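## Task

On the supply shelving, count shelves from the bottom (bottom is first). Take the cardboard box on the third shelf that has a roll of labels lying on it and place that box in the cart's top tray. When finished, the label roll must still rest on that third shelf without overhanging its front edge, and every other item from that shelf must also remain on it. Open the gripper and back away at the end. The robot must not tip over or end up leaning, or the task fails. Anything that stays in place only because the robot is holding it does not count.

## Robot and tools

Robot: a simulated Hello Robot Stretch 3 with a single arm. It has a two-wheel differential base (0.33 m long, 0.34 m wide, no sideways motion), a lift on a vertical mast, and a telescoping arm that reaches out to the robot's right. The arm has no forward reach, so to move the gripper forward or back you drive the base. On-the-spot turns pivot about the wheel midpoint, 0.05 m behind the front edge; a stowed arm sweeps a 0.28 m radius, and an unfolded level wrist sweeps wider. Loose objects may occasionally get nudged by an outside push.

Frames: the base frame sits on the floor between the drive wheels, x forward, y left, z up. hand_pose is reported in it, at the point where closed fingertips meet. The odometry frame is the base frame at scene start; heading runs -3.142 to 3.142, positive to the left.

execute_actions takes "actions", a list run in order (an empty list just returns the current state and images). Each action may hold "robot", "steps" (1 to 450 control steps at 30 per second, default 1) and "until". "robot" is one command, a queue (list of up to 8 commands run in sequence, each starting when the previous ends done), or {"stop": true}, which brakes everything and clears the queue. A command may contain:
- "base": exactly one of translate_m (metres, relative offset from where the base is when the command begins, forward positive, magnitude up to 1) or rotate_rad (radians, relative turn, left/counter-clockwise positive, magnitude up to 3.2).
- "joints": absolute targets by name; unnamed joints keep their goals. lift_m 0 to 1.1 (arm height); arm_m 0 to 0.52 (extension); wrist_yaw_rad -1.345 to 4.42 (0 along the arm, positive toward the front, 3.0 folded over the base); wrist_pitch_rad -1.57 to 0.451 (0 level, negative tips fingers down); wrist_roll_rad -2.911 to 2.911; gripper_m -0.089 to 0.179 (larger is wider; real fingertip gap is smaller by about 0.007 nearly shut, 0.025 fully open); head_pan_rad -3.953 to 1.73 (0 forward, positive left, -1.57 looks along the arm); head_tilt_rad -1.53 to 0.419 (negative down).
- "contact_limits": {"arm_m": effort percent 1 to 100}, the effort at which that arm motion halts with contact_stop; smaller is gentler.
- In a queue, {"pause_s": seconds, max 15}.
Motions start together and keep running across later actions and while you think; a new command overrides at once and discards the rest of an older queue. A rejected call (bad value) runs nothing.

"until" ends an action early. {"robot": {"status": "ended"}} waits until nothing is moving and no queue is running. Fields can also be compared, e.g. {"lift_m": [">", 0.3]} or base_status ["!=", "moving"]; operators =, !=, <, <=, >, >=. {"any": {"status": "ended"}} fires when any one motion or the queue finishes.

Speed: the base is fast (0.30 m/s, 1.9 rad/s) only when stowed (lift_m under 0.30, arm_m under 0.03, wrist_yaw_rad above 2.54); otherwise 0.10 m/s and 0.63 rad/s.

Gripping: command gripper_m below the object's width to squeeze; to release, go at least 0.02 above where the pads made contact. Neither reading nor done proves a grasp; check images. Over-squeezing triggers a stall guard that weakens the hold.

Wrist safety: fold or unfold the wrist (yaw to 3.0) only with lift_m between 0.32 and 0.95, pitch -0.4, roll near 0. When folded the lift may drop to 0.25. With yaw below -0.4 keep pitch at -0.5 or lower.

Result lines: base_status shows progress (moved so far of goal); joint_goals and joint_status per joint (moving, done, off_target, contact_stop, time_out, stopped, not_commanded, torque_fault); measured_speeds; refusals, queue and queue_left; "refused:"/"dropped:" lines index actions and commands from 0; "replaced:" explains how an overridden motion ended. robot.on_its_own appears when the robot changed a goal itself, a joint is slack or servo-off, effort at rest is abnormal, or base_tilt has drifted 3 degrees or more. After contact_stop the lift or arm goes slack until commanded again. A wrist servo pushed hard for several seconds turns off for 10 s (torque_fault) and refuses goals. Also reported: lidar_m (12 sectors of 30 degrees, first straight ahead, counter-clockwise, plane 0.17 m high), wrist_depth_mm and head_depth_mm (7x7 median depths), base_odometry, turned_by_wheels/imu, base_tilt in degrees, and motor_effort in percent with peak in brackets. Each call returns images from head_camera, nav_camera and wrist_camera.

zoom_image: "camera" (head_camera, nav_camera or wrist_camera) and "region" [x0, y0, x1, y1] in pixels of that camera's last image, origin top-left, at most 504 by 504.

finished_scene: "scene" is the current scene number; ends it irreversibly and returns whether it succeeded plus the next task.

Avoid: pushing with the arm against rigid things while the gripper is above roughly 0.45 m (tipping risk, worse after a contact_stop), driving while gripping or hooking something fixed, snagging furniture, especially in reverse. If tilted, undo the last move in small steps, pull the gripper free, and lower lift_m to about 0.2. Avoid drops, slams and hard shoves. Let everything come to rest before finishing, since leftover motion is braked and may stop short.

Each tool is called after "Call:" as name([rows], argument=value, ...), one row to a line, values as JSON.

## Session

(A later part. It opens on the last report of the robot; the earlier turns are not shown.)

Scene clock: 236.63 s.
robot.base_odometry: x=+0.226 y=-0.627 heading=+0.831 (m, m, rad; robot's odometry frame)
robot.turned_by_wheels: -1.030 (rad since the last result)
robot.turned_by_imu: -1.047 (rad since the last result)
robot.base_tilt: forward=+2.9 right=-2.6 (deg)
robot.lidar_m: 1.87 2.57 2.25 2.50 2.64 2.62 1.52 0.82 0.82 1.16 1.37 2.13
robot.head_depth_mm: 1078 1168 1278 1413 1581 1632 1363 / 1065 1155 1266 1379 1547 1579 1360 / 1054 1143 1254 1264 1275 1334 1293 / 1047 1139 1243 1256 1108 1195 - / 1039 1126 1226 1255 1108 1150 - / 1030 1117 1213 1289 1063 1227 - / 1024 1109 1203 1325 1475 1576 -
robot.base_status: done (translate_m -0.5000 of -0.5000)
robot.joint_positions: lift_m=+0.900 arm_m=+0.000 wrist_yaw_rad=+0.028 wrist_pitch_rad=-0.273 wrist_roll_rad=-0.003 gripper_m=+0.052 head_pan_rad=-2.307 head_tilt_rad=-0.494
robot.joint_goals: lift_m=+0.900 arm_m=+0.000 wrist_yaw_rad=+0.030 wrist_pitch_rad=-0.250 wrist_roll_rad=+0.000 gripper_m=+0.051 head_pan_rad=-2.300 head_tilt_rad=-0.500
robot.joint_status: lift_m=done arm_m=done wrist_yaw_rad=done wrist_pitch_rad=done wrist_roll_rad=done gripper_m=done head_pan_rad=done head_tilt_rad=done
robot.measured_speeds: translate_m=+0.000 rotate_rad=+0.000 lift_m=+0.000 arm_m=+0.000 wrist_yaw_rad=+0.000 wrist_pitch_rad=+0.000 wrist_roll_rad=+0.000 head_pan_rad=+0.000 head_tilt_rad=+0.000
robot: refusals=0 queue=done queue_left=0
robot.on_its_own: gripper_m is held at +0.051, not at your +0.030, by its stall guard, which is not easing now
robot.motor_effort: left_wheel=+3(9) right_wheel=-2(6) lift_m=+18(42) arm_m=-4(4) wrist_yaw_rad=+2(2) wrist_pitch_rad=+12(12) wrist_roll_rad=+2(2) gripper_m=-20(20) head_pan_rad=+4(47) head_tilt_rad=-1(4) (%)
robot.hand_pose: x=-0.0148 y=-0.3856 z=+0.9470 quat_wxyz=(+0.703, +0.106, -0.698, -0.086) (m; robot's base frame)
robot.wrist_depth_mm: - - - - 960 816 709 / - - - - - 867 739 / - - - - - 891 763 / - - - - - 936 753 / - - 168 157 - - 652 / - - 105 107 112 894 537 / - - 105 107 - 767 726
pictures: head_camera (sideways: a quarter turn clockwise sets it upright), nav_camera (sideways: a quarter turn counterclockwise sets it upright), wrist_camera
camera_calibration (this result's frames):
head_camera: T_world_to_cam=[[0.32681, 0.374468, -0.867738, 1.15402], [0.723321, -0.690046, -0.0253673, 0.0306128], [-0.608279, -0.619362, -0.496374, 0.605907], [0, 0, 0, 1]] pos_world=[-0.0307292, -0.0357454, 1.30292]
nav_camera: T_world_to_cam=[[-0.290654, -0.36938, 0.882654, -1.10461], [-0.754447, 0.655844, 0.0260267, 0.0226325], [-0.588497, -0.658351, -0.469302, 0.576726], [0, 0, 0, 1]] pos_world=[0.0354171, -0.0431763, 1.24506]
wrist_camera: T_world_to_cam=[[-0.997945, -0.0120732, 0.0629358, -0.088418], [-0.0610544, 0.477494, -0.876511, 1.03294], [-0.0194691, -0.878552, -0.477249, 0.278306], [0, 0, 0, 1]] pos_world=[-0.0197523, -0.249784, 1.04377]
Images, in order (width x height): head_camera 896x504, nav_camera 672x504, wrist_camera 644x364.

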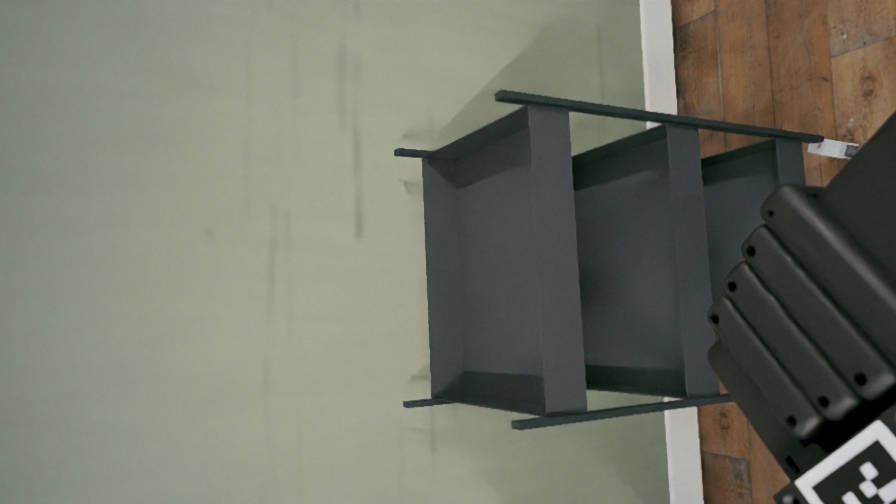

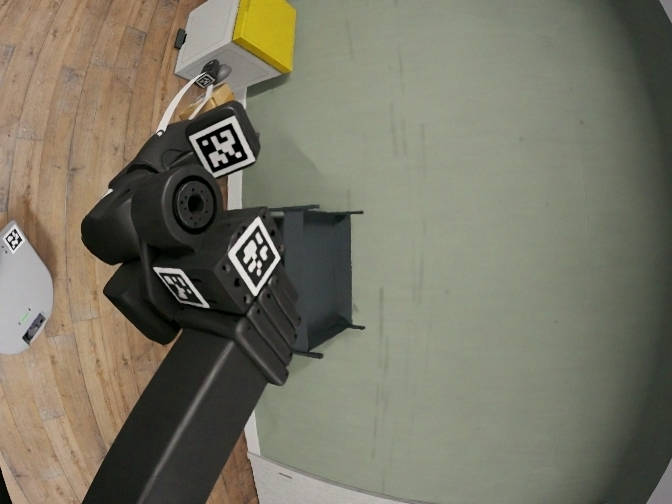

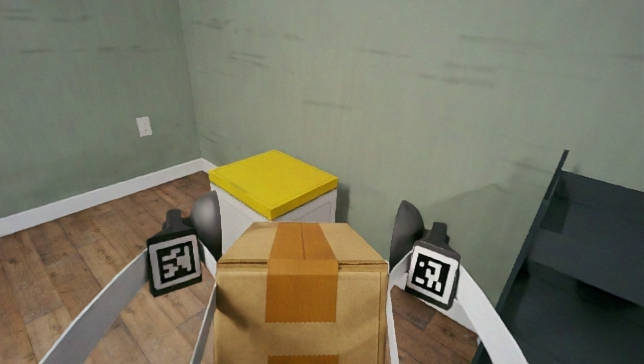

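Call:
execute_actions([
  {"robot":[{"base":{"translate_m":-0.4}},{"base":{"rotate_rad":-0.63},"joints":{"head_pan_rad":-1.3,"head_tilt_rad":-0.75}},{"base":{"translate_m":0.24}}],"steps":450,"until":{"robot":{"status":"ended"}}},
])

Scene clock: 264.47 s.
robot.base_odometry: x=+0.191 y=-0.875 heading=+0.201 (m, m, rad; robot's odometry frame)
robot.turned_by_wheels: -0.630 (rad since the last result)
robot.turned_by_imu: -0.638 (rad since the last result)
robot.base_tilt: forward=+2.9 right=-2.6 (deg)
robot.lidar_m: 2.23 2.06 2.64 2.49 2.75 2.41 2.56 1.33 0.59 0.58 0.60 1.07
robot.head_depth_mm: 824 923 1010 926 - - - / 847 944 1030 923 - - - / 869 973 1054 945 1072 1224 1203 / 891 1006 1112 910 1075 1270 1196 / 914 1032 1188 1383 1547 1337 1199 / 943 1064 1232 1466 1579 1360 1198 / 972 1101 1283 1525 1581 1359 1189
robot.base_status: done (translate_m +0.2400 of +0.2400)
robot.joint_positions: lift_m=+0.900 arm_m=+0.000 wrist_yaw_rad=+0.028 wrist_pitch_rad=-0.273 wrist_roll_rad=-0.003 gripper_m=+0.052 head_pan_rad=-1.307 head_tilt_rad=-0.741
robot.joint_goals: lift_m=+0.900 arm_m=+0.000 wrist_yaw_rad=+0.030 wrist_pitch_rad=-0.250 wrist_roll_rad=+0.000 gripper_m=+0.051 head_pan_rad=-1.300 head_tilt_rad=-0.750
robot.joint_status: lift_m=done arm_m=done wrist_yaw_rad=done wrist_pitch_rad=done wrist_roll_rad=done gripper_m=done head_pan_rad=done head_tilt_rad=done
robot.measured_speeds: translate_m=+0.000 rotate_rad=+0.000 lift_m=+0.000 arm_m=+0.000 wrist_yaw_rad=+0.000 wrist_pitch_rad=+0.000 wrist_roll_rad=+0.000 head_pan_rad=+0.000 head_tilt_rad=+0.000
robot: refusals=0 queue=done queue_left=0
robot.on_its_own: gripper_m is held at +0.051, not at your +0.030, by its stall guard, which is not easing now
robot.motor_effort: left_wheel=+2(9) right_wheel=-3(6) lift_m=+18(18) arm_m=-4(4) wrist_yaw_rad=+1(1) wrist_pitch_rad=+12(12) wrist_roll_rad=+2(2) gripper_m=-19(19) head_pan_rad=+4(53) head_tilt_rad=-2(16) (%)
robot.hand_pose: x=-0.0148 y=-0.3856 z=+0.9470 quat_wxyz=(+0.703, +0.106, -0.698, -0.086) (m; robot's base frame)
robot.wrist_depth_mm: 699 681 679 648 645 627 611 / 760 735 711 711 684 658 650 / 825 805 783 749 731 716 696 / 898 861 803 738 761 772 754 / - 955 168 157 624 824 812 / - - 105 107 112 903 882 / 947 - 105 107 678 - -
pictures: head_camera (sideways: a quarter turn clockwise sets it upright), nav_camera (sideways: a quarter turn counterclockwise sets it upright), wrist_camera
camera_calibration (this result's frames):
head_camera: T_world_to_cam=[[-0.189888, 0.667416, -0.720069, 0.964671], [0.969633, 0.242616, -0.0308253, 0.0362069], [0.154127, -0.704055, -0.693218, 0.857333], [0, 0, 0, 1]] pos_world=[0.0159345, -0.0490114, 1.29006]
nav_camera: T_world_to_cam=[[0.206311, -0.63858, 0.741385, -0.923463], [-0.957991, -0.28609, 0.0201685, 0.0315084], [0.199223, -0.714401, -0.670777, 0.834035], [0, 0, 0, 1]] pos_world=[0.0545457, 0.0151447, 1.24346]
wrist_camera: T_world_to_cam=[[-0.997945, -0.0120736, 0.062935, -0.0884172], [-0.0610538, 0.477494, -0.876511, 1.03294], [-0.0194684, -0.878552, -0.47725, 0.278306], [0, 0, 0, 1]] pos_world=[-0.0197523, -0.249784, 1.04377]
Images, in order (width x height): head_camera 896x504, nav_camera 672x504, wrist_camera 644x364.

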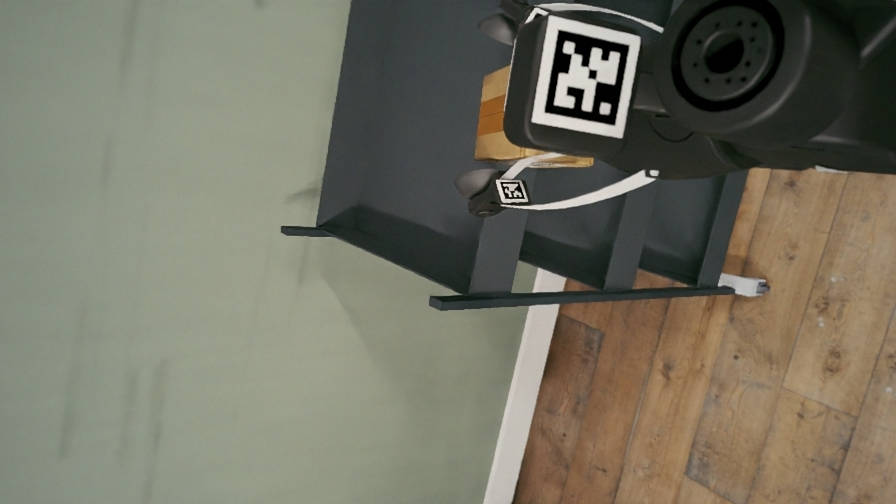

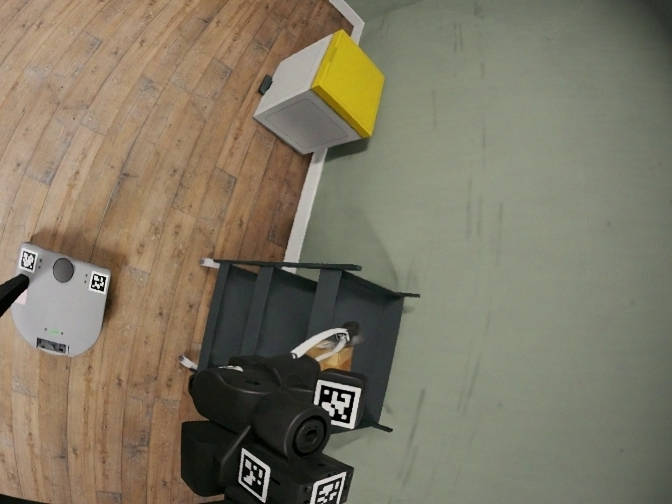

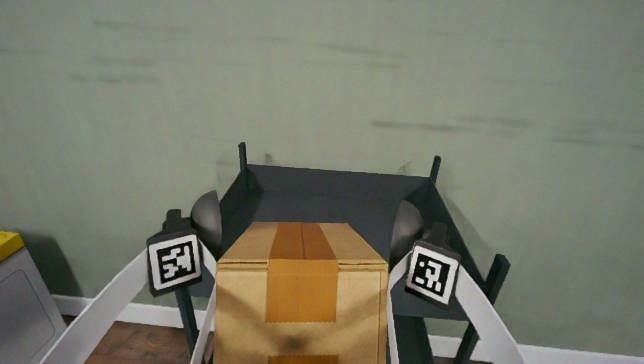

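Call:
execute_actions([
  {"robot":[{"joints":{"arm_m":0.45,"lift_m":0.76,"head_pan_rad":-1.57,"head_tilt_rad":-0.7}},{"joints":{"lift_m":0.68}}],"steps":450,"until":{"robot":{"status":"ended"}}},
])

Scene clock: 281.53 s.
robot.base_odometry: x=+0.191 y=-0.875 heading=+0.201 (m, m, rad; robot's odometry frame)
robot.turned_by_wheels: +0.000 (rad since the last result)
robot.turned_by_imu: +0.000 (rad since the last result)
robot.base_tilt: forward=+2.9 right=-2.5 (deg)
robot.lidar_m: 2.22 2.06 2.63 2.48 2.76 2.42 2.55 1.34 0.59 0.58 0.60 1.07
robot.head_depth_mm: 846 944 1076 1213 1440 1398 1240 / 845 950 1044 961 810 - 1191 / 847 948 1044 - 1048 1200 1214 / 850 953 1052 876 1072 1197 1210 / 851 954 1043 957 1072 1197 1216 / 853 954 1046 954 1044 1268 1188 / 854 957 1090 1239 1517 1391 1209
robot.base_status: done (translate_m +0.2400 of +0.2400)
robot.joint_positions: lift_m=+0.681 arm_m=+0.450 wrist_yaw_rad=+0.028 wrist_pitch_rad=-0.273 wrist_roll_rad=-0.003 gripper_m=+0.052 head_pan_rad=-1.563 head_tilt_rad=-0.705
robot.joint_goals: lift_m=+0.680 arm_m=+0.450 wrist_yaw_rad=+0.030 wrist_pitch_rad=-0.250 wrist_roll_rad=+0.000 gripper_m=+0.051 head_pan_rad=-1.570 head_tilt_rad=-0.700
robot.joint_status: lift_m=done arm_m=done wrist_yaw_rad=done wrist_pitch_rad=done wrist_roll_rad=done gripper_m=done head_pan_rad=done head_tilt_rad=done
robot.measured_speeds: translate_m=+0.000 rotate_rad=+0.000 lift_m=+0.000 arm_m=+0.000 wrist_yaw_rad=+0.000 wrist_pitch_rad=+0.000 wrist_roll_rad=+0.000 head_pan_rad=+0.000 head_tilt_rad=+0.000
robot: refusals=0 queue=done queue_left=0
robot.on_its_own: gripper_m is held at +0.051, not at your +0.030, by its stall guard, which is not easing now
robot.motor_effort: left_wheel=+2(2) right_wheel=-3(3) lift_m=+18(19) arm_m=+4(4) wrist_yaw_rad=+1(1) wrist_pitch_rad=+12(12) wrist_roll_rad=+2(2) gripper_m=-20(20) head_pan_rad=-4(29) head_tilt_rad=+1(3) (%)
robot.hand_pose: x=-0.0148 y=-0.8347 z=+0.7269 quat_wxyz=(+0.703, +0.106, -0.698, -0.087) (m; robot's base frame)
robot.wrist_depth_mm: 274 269 262 254 252 245 239 / 288 289 283 275 268 263 257 / 270 314 304 298 289 283 276 / 220 239 233 230 227 225 287 / 221 248 168 157 241 237 231 / 200 197 105 107 112 219 220 / - 172 105 107 175 181 184
pictures: head_camera (sideways: a quarter turn clockwise sets it upright), nav_camera (sideways: a quarter turn counterclockwise sets it upright), wrist_camera
camera_calibration (this result's frames):
head_camera: T_world_to_cam=[[-0.0144875, 0.667579, -0.744398, 0.99531], [0.999474, -0.0119225, -0.0301439, 0.0351391], [-0.0289985, -0.744444, -0.667055, 0.824421], [0, 0, 0, 1]] pos_world=[0.00320579, -0.0502941, 1.2919]
nav_camera: T_world_to_cam=[[0.037671, -0.643095, 0.764859, -0.95303], [-0.999218, -0.0334346, 0.0211018, 0.0305438], [0.0120023, -0.765056, -0.643852, 0.800154], [0, 0, 0, 1]] pos_world=[0.0568178, 0.000295109, 1.24347]
wrist_camera: T_world_to_cam=[[-0.997972, -0.0119843, 0.0625161, -0.0796105], [-0.060639, 0.477688, -0.876434, 1.05467], [-0.0193597, -0.878448, -0.477446, -0.221098], [0, 0, 0, 1]] pos_world=[-0.0197755, -0.698978, 0.823761]
Images, in order (width x height): head_camera 896x504, nav_camera 672x504, wrist_camera 644x364.

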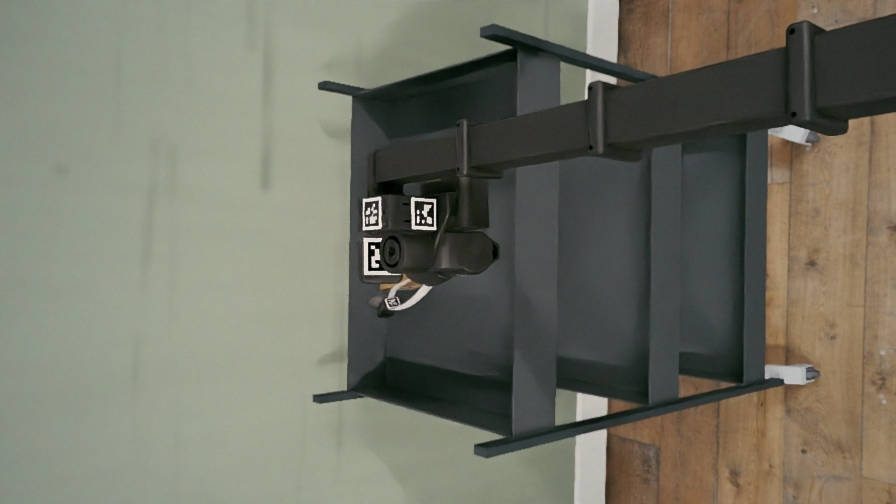

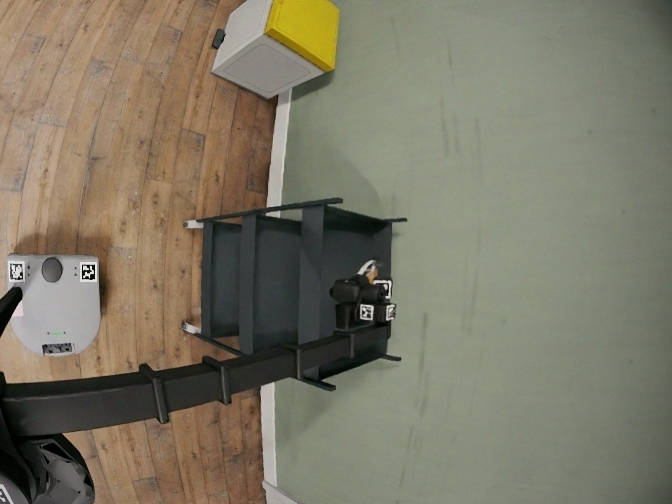

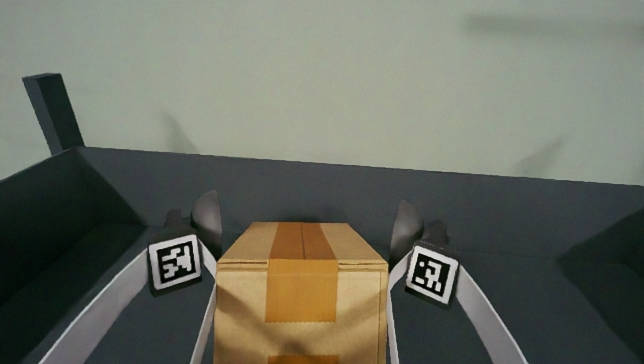

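Call:
execute_actions([
  {"robot":[{"joints":{"arm_m":0.462,"wrist_pitch_rad":-0.4}},{"joints":{"lift_m":0.672}}],"steps":450,"until":{"robot":{"status":"ended"}}},
])

Scene clock: 295.73 s.
robot.base_odometry: x=+0.191 y=-0.875 heading=+0.201 (m, m, rad; robot's odometry frame)
robot.turned_by_wheels: +0.000 (rad since the last result)
robot.turned_by_imu: +0.000 (rad since the last result)
robot.base_tilt: forward=+2.9 right=-2.5 (deg)
robot.lidar_m: 2.23 2.06 2.63 2.48 2.76 2.42 2.55 1.33 0.59 0.58 0.60 1.07
robot.head_depth_mm: 844 945 1072 1215 1441 1405 1243 / 843 947 1042 962 813 - - / 846 950 1044 - 1048 1201 1217 / 847 952 1051 - 1075 1198 1215 / 851 953 1047 957 1073 1197 1213 / 851 954 1049 952 1047 1271 1188 / 855 958 1088 1239 1515 1389 1213
robot.base_status: done (translate_m +0.2400 of +0.2400)
robot.joint_positions: lift_m=+0.673 arm_m=+0.462 wrist_yaw_rad=+0.028 wrist_pitch_rad=-0.412 wrist_roll_rad=-0.003 gripper_m=+0.052 head_pan_rad=-1.563 head_tilt_rad=-0.705
robot.joint_goals: lift_m=+0.672 arm_m=+0.462 wrist_yaw_rad=+0.030 wrist_pitch_rad=-0.400 wrist_roll_rad=+0.000 gripper_m=+0.051 head_pan_rad=-1.570 head_tilt_rad=-0.700
robot.joint_status: lift_m=done arm_m=done wrist_yaw_rad=done wrist_pitch_rad=done wrist_roll_rad=done gripper_m=done head_pan_rad=done head_tilt_rad=done
robot.measured_speeds: translate_m=+0.000 rotate_rad=+0.000 lift_m=+0.000 arm_m=+0.000 wrist_yaw_rad=+0.000 wrist_pitch_rad=+0.000 wrist_roll_rad=+0.000 head_pan_rad=+0.000 head_tilt_rad=+0.000
robot: refusals=0 queue=done queue_left=0
robot.on_its_own: gripper_m is held at +0.051, not at your +0.030, by its stall guard, which is not easing now
robot.motor_effort: left_wheel=+2(2) right_wheel=-3(3) lift_m=+17(17) arm_m=+5(5) wrist_yaw_rad=+1(1) wrist_pitch_rad=+6(13) wrist_roll_rad=+2(2) gripper_m=-20(20) head_pan_rad=-4(5) head_tilt_rad=+2(1) (%)
robot.hand_pose: x=-0.0152 y=-0.8316 z=+0.6866 quat_wxyz=(+0.695, +0.155, -0.689, -0.135) (m; robot's base frame)
robot.wrist_depth_mm: 265 262 255 249 244 236 231 / 205 279 273 268 264 259 253 / 215 221 212 208 204 201 198 / 210 226 218 147 222 221 216 / 183 185 115 117 194 199 203 / 156 153 105 105 112 168 170 / - 136 126 121 138 144 145
pictures: head_camera (sideways: a quarter turn clockwise sets it upright), nav_camera (sideways: a quarter turn counterclockwise sets it upright), wrist_camera
camera_calibration (this result's frames):
head_camera: T_world_to_cam=[[-0.0144874, 0.667564, -0.744411, 0.995327], [0.999474, -0.0119231, -0.0301435, 0.0351386], [-0.0289984, -0.744457, -0.667041, 0.824401], [0, 0, 0, 1]] pos_world=[0.00320579, -0.0502943, 1.2919]
nav_camera: T_world_to_cam=[[0.0376709, -0.64308, 0.764872, -0.953046], [-0.999218, -0.0334342, 0.0211023, 0.0305431], [0.0120024, -0.765069, -0.643837, 0.800134], [0, 0, 0, 1]] pos_world=[0.0568178, 0.000293953, 1.24347]
wrist_camera: T_world_to_cam=[[-0.997728, -0.0206594, 0.0641328, -0.0858245], [-0.0638411, 0.594204, -0.801776, 1.06345], [-0.0215438, -0.804049, -0.594173, -0.0956332], [0, 0, 0, 1]] pos_world=[-0.0197982, -0.710571, 0.801328]
Images, in order (width x height): head_camera 896x504, nav_camera 672x504, wrist_camera 644x364.

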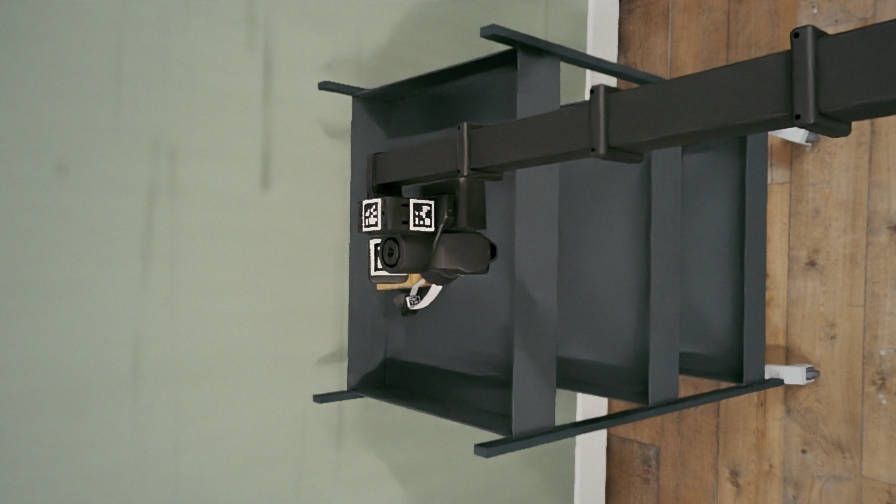

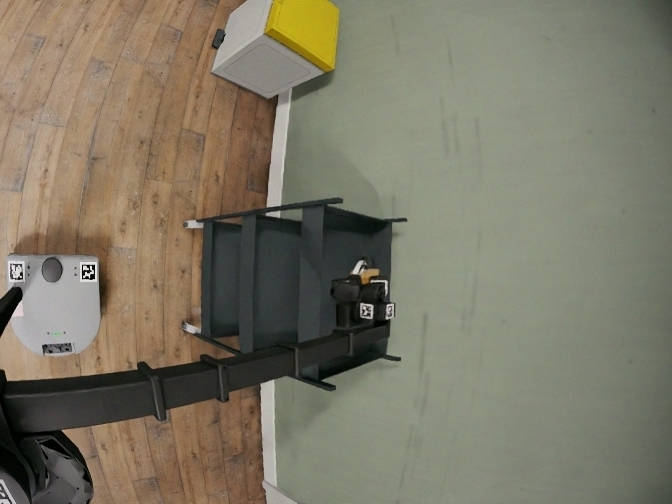

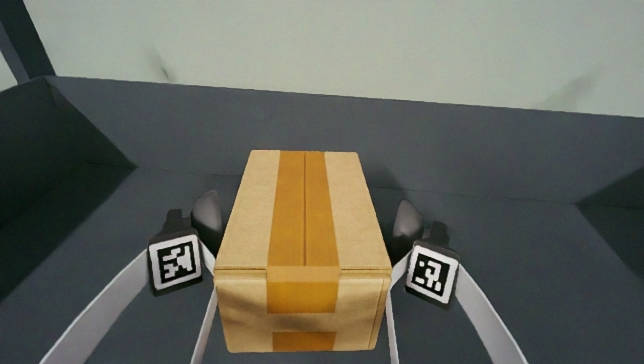

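The box pivoted, so it's touching the floor. Release.

Call:
execute_actions([
  {"robot":[{"joints":{"gripper_m":0.13}},{"joints":{"lift_m":0.8}},{"joints":{"arm_m":0.0,"head_pan_rad":-1.57}}],"steps":450,"until":{"robot":{"status":"ended"}}},
])

Scene clock: 307.40 s.
robot.base_odometry: x=+0.191 y=-0.875 heading=+0.201 (m, m, rad; robot's odometry frame)
robot.turned_by_wheels: +0.000 (rad since the last result)
robot.turned_by_imu: +0.000 (rad since the last result)
robot.base_tilt: forward=+2.9 right=-2.6 (deg)
robot.lidar_m: 2.23 2.06 2.64 2.48 2.76 2.42 2.55 1.33 0.59 0.58 0.60 1.08
robot.head_depth_mm: 842 944 1073 1210 1437 1397 - / 846 947 1044 936 1054 1175 - / 849 950 1043 960 1051 1200 - / 851 950 1047 935 1053 - - / 849 956 1045 958 1074 1197 1214 / 853 955 1046 952 1047 1288 1190 / 853 961 1092 1239 1512 1383 1213
robot.base_status: done (translate_m +0.2400 of +0.2400)
robot.joint_positions: lift_m=+0.799 arm_m=+0.000 wrist_yaw_rad=+0.028 wrist_pitch_rad=-0.414 wrist_roll_rad=-0.003 gripper_m=+0.130 head_pan_rad=-1.563 head_tilt_rad=-0.705
robot.joint_goals: lift_m=+0.800 arm_m=+0.000 wrist_yaw_rad=+0.030 wrist_pitch_rad=-0.400 wrist_roll_rad=+0.000 gripper_m=+0.130 head_pan_rad=-1.570 head_tilt_rad=-0.700
robot.joint_status: lift_m=done arm_m=done wrist_yaw_rad=done wrist_pitch_rad=done wrist_roll_rad=done gripper_m=done head_pan_rad=done head_tilt_rad=done
robot.measured_speeds: translate_m=+0.000 rotate_rad=+0.000 lift_m=+0.000 arm_m=+0.000 wrist_yaw_rad=+0.000 wrist_pitch_rad=+0.000 wrist_roll_rad=+0.000 head_pan_rad=+0.000 head_tilt_rad=+0.000
robot: refusals=0 queue=done queue_left=0
robot.motor_effort: left_wheel=+3(2) right_wheel=-3(3) lift_m=+41(42) arm_m=-4(6) wrist_yaw_rad=+1(1) wrist_pitch_rad=+7(7) wrist_roll_rad=+2(2) gripper_m=+0(86) head_pan_rad=-4(4) head_tilt_rad=+2(1) (%)
robot.hand_pose: x=-0.0151 y=-0.3702 z=+0.8130 quat_wxyz=(+0.695, +0.156, -0.688, -0.136) (m; robot's base frame)
robot.wrist_depth_mm: 710 705 693 668 645 623 624 / 790 764 729 657 659 686 662 / 871 845 537 560 592 725 744 / - 942 408 397 390 388 805 / - - 721 730 717 935 928 / - - 596 609 610 - - / 883 912 804 802 799 962 960
pictures: head_camera (sideways: a quarter turn clockwise sets it upright), nav_camera (sideways: a quarter turn counterclockwise sets it upright), wrist_camera
camera_calibration (this result's frames):
head_camera: T_world_to_cam=[[-0.0144857, 0.667445, -0.744518, 0.995466], [0.999474, -0.0119289, -0.0301403, 0.0351345], [-0.0289983, -0.744563, -0.666922, 0.824247], [0, 0, 0, 1]] pos_world=[0.00320575, -0.0502959, 1.29191]
nav_camera: T_world_to_cam=[[0.0376693, -0.642958, 0.764975, -0.953181], [-0.999218, -0.0334298, 0.0211064, 0.0305378], [0.0120024, -0.765172, -0.643714, 0.799975], [0, 0, 0, 1]] pos_world=[0.0568179, 0.00028456, 1.24347]
wrist_camera: T_world_to_cam=[[-0.997713, -0.0212993, 0.0641441, -0.08454], [-0.0641806, 0.596092, -0.800347, 0.890103], [-0.021189, -0.802633, -0.596096, 0.35259], [0, 0, 0, 1]] pos_world=[-0.0197483, -0.249384, 0.927991]
Images, in order (width x height): head_camera 896x504, nav_camera 672x504, wrist_camera 644x364.

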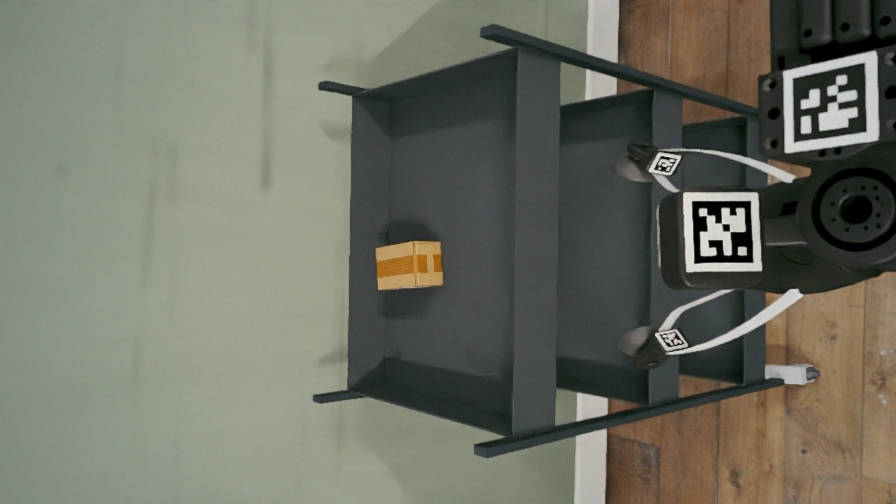

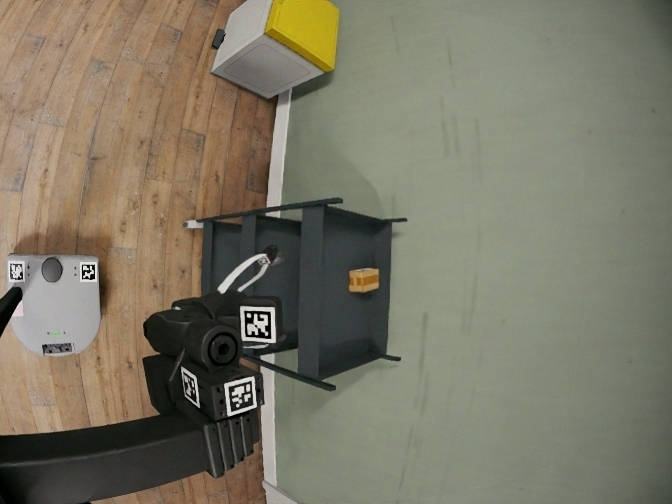

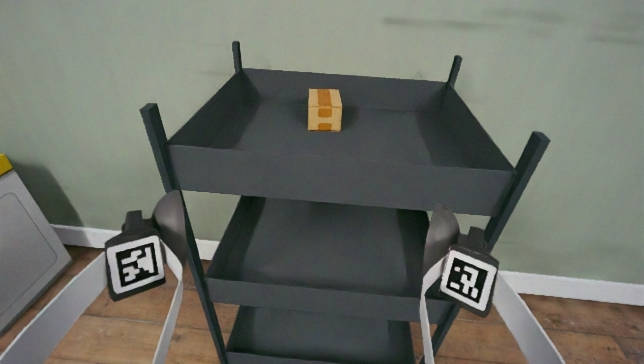

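Call:
execute_actions([
  {"robot":{"joints":{"head_pan_rad":0.62,"head_tilt_rad":-0.15}},"steps":100,"until":{"robot":{"status":"ended"}}},
])

Call:
zoom_image(camera="head_camera", region=[200, 50, 600, 450])

Scene clock: 313.20 s.
robot.base_odometry: x=+0.191 y=-0.875 heading=+0.201 (m, m, rad; robot's odometry frame)
robot.turned_by_wheels: +0.000 (rad since the last result)
robot.turned_by_imu: +0.000 (rad since the last result)
robot.base_tilt: forward=+2.9 right=-2.6 (deg)
robot.lidar_m: 2.23 2.05 2.63 2.48 2.76 2.42 2.56 1.34 0.59 0.58 0.60 1.07
robot.head_depth_mm: 2077 2139 2176 2244 2311 2337 1868 / 2206 2246 2336 2398 2475 2444 1865 / 2332 2052 2130 2214 2305 2305 1876 / 2495 2472 2586 2656 2609 2320 1878 / 2664 2695 2770 2874 2841 2432 1872 / 2876 2514 2584 2662 2766 2484 1869 / 3063 3190 3290 3366 3402 2481 1866
robot.base_status: done (translate_m +0.2400 of +0.2400)
robot.joint_positions: lift_m=+0.799 arm_m=+0.000 wrist_yaw_rad=+0.028 wrist_pitch_rad=-0.414 wrist_roll_rad=-0.003 gripper_m=+0.130 head_pan_rad=+0.613 head_tilt_rad=-0.162
robot.joint_goals: lift_m=+0.800 arm_m=+0.000 wrist_yaw_rad=+0.030 wrist_pitch_rad=-0.400 wrist_roll_rad=+0.000 gripper_m=+0.130 head_pan_rad=+0.620 head_tilt_rad=-0.150
robot.joint_status: lift_m=done arm_m=done wrist_yaw_rad=done wrist_pitch_rad=done wrist_roll_rad=done gripper_m=done head_pan_rad=done head_tilt_rad=done
robot.measured_speeds: translate_m=+0.000 rotate_rad=+0.000 lift_m=+0.000 arm_m=+0.000 wrist_yaw_rad=+0.000 wrist_pitch_rad=+0.000 wrist_roll_rad=+0.000 head_pan_rad=+0.000 head_tilt_rad=+0.000
robot: refusals=0 queue=done queue_left=0
robot.motor_effort: left_wheel=+2(3) right_wheel=-3(3) lift_m=+41(41) arm_m=-5(4) wrist_yaw_rad=+1(1) wrist_pitch_rad=+7(7) wrist_roll_rad=+2(2) gripper_m=+0(0) head_pan_rad=+5(56) head_tilt_rad=+3(24) (%)
robot.hand_pose: x=-0.0151 y=-0.3702 z=+0.8130 quat_wxyz=(+0.695, +0.156, -0.688, -0.136) (m; robot's base frame)
robot.wrist_depth_mm: 706 698 670 649 639 635 615 / 779 761 711 664 656 686 664 / 891 833 533 566 583 728 735 / - 942 408 399 396 390 821 / - - 719 727 721 947 902 / - - 597 609 608 - - / 898 902 808 784 790 927 947
pictures: head_camera (sideways: a quarter turn clockwise sets it upright), nav_camera (sideways: a quarter turn counterclockwise sets it upright), wrist_camera
camera_calibration (this result's frames):
head_camera: T_world_to_cam=[[-0.147561, -0.115173, -0.982324, 1.3065], [-0.548283, 0.836146, -0.0156734, 0.0257581], [0.823172, 0.536279, -0.18653, 0.19394], [0, 0, 0, 1]] pos_world=[0.0472648, 0.0249299, 1.31999]
nav_camera: T_world_to_cam=[[0.108448, 0.116244, 0.987282, -1.24367], [0.583926, -0.811201, 0.0313706, 0.0074988], [0.804531, 0.573098, -0.15585, 0.160285], [0, 0, 0, 1]] pos_world=[0.00153933, 0.0587922, 1.25259]
wrist_camera: T_world_to_cam=[[-0.997713, -0.021299, 0.0641441, -0.0845399], [-0.0641804, 0.596092, -0.800347, 0.890103], [-0.0211891, -0.802633, -0.596096, 0.35259], [0, 0, 0, 1]] pos_world=[-0.0197483, -0.249384, 0.927991]
Images, in order (width x height): head_camera 896x504, nav_camera 672x504, wrist_camera 644x364.

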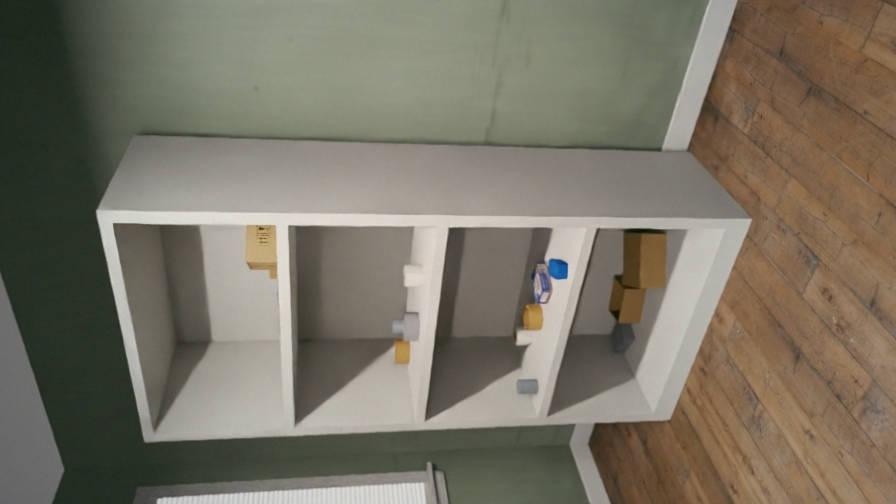

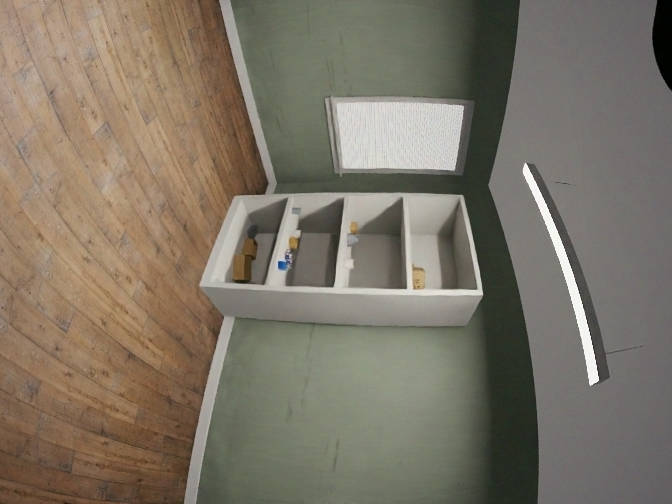

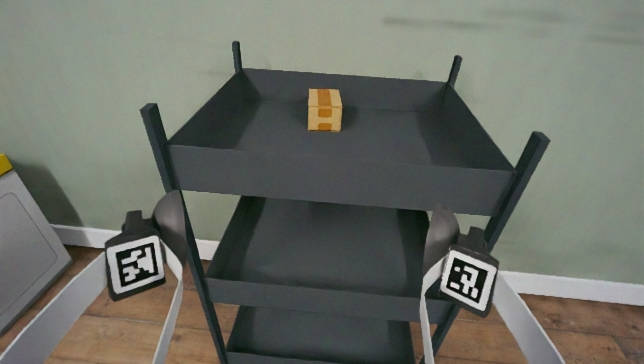

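Region (200, 50, 600, 450) of head_camera's 896x504 image, scaled by 1.260, with more detail than that image has.

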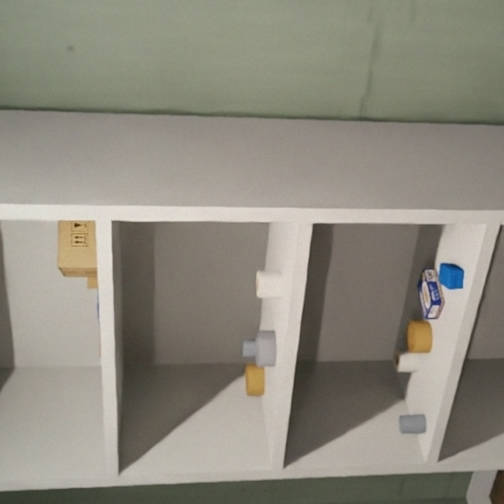

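Roll is on the shelf; the tape is hidden by the side panel. Finish.

Call:
finished_scene(scene=1)

The scene is finished: the task was done.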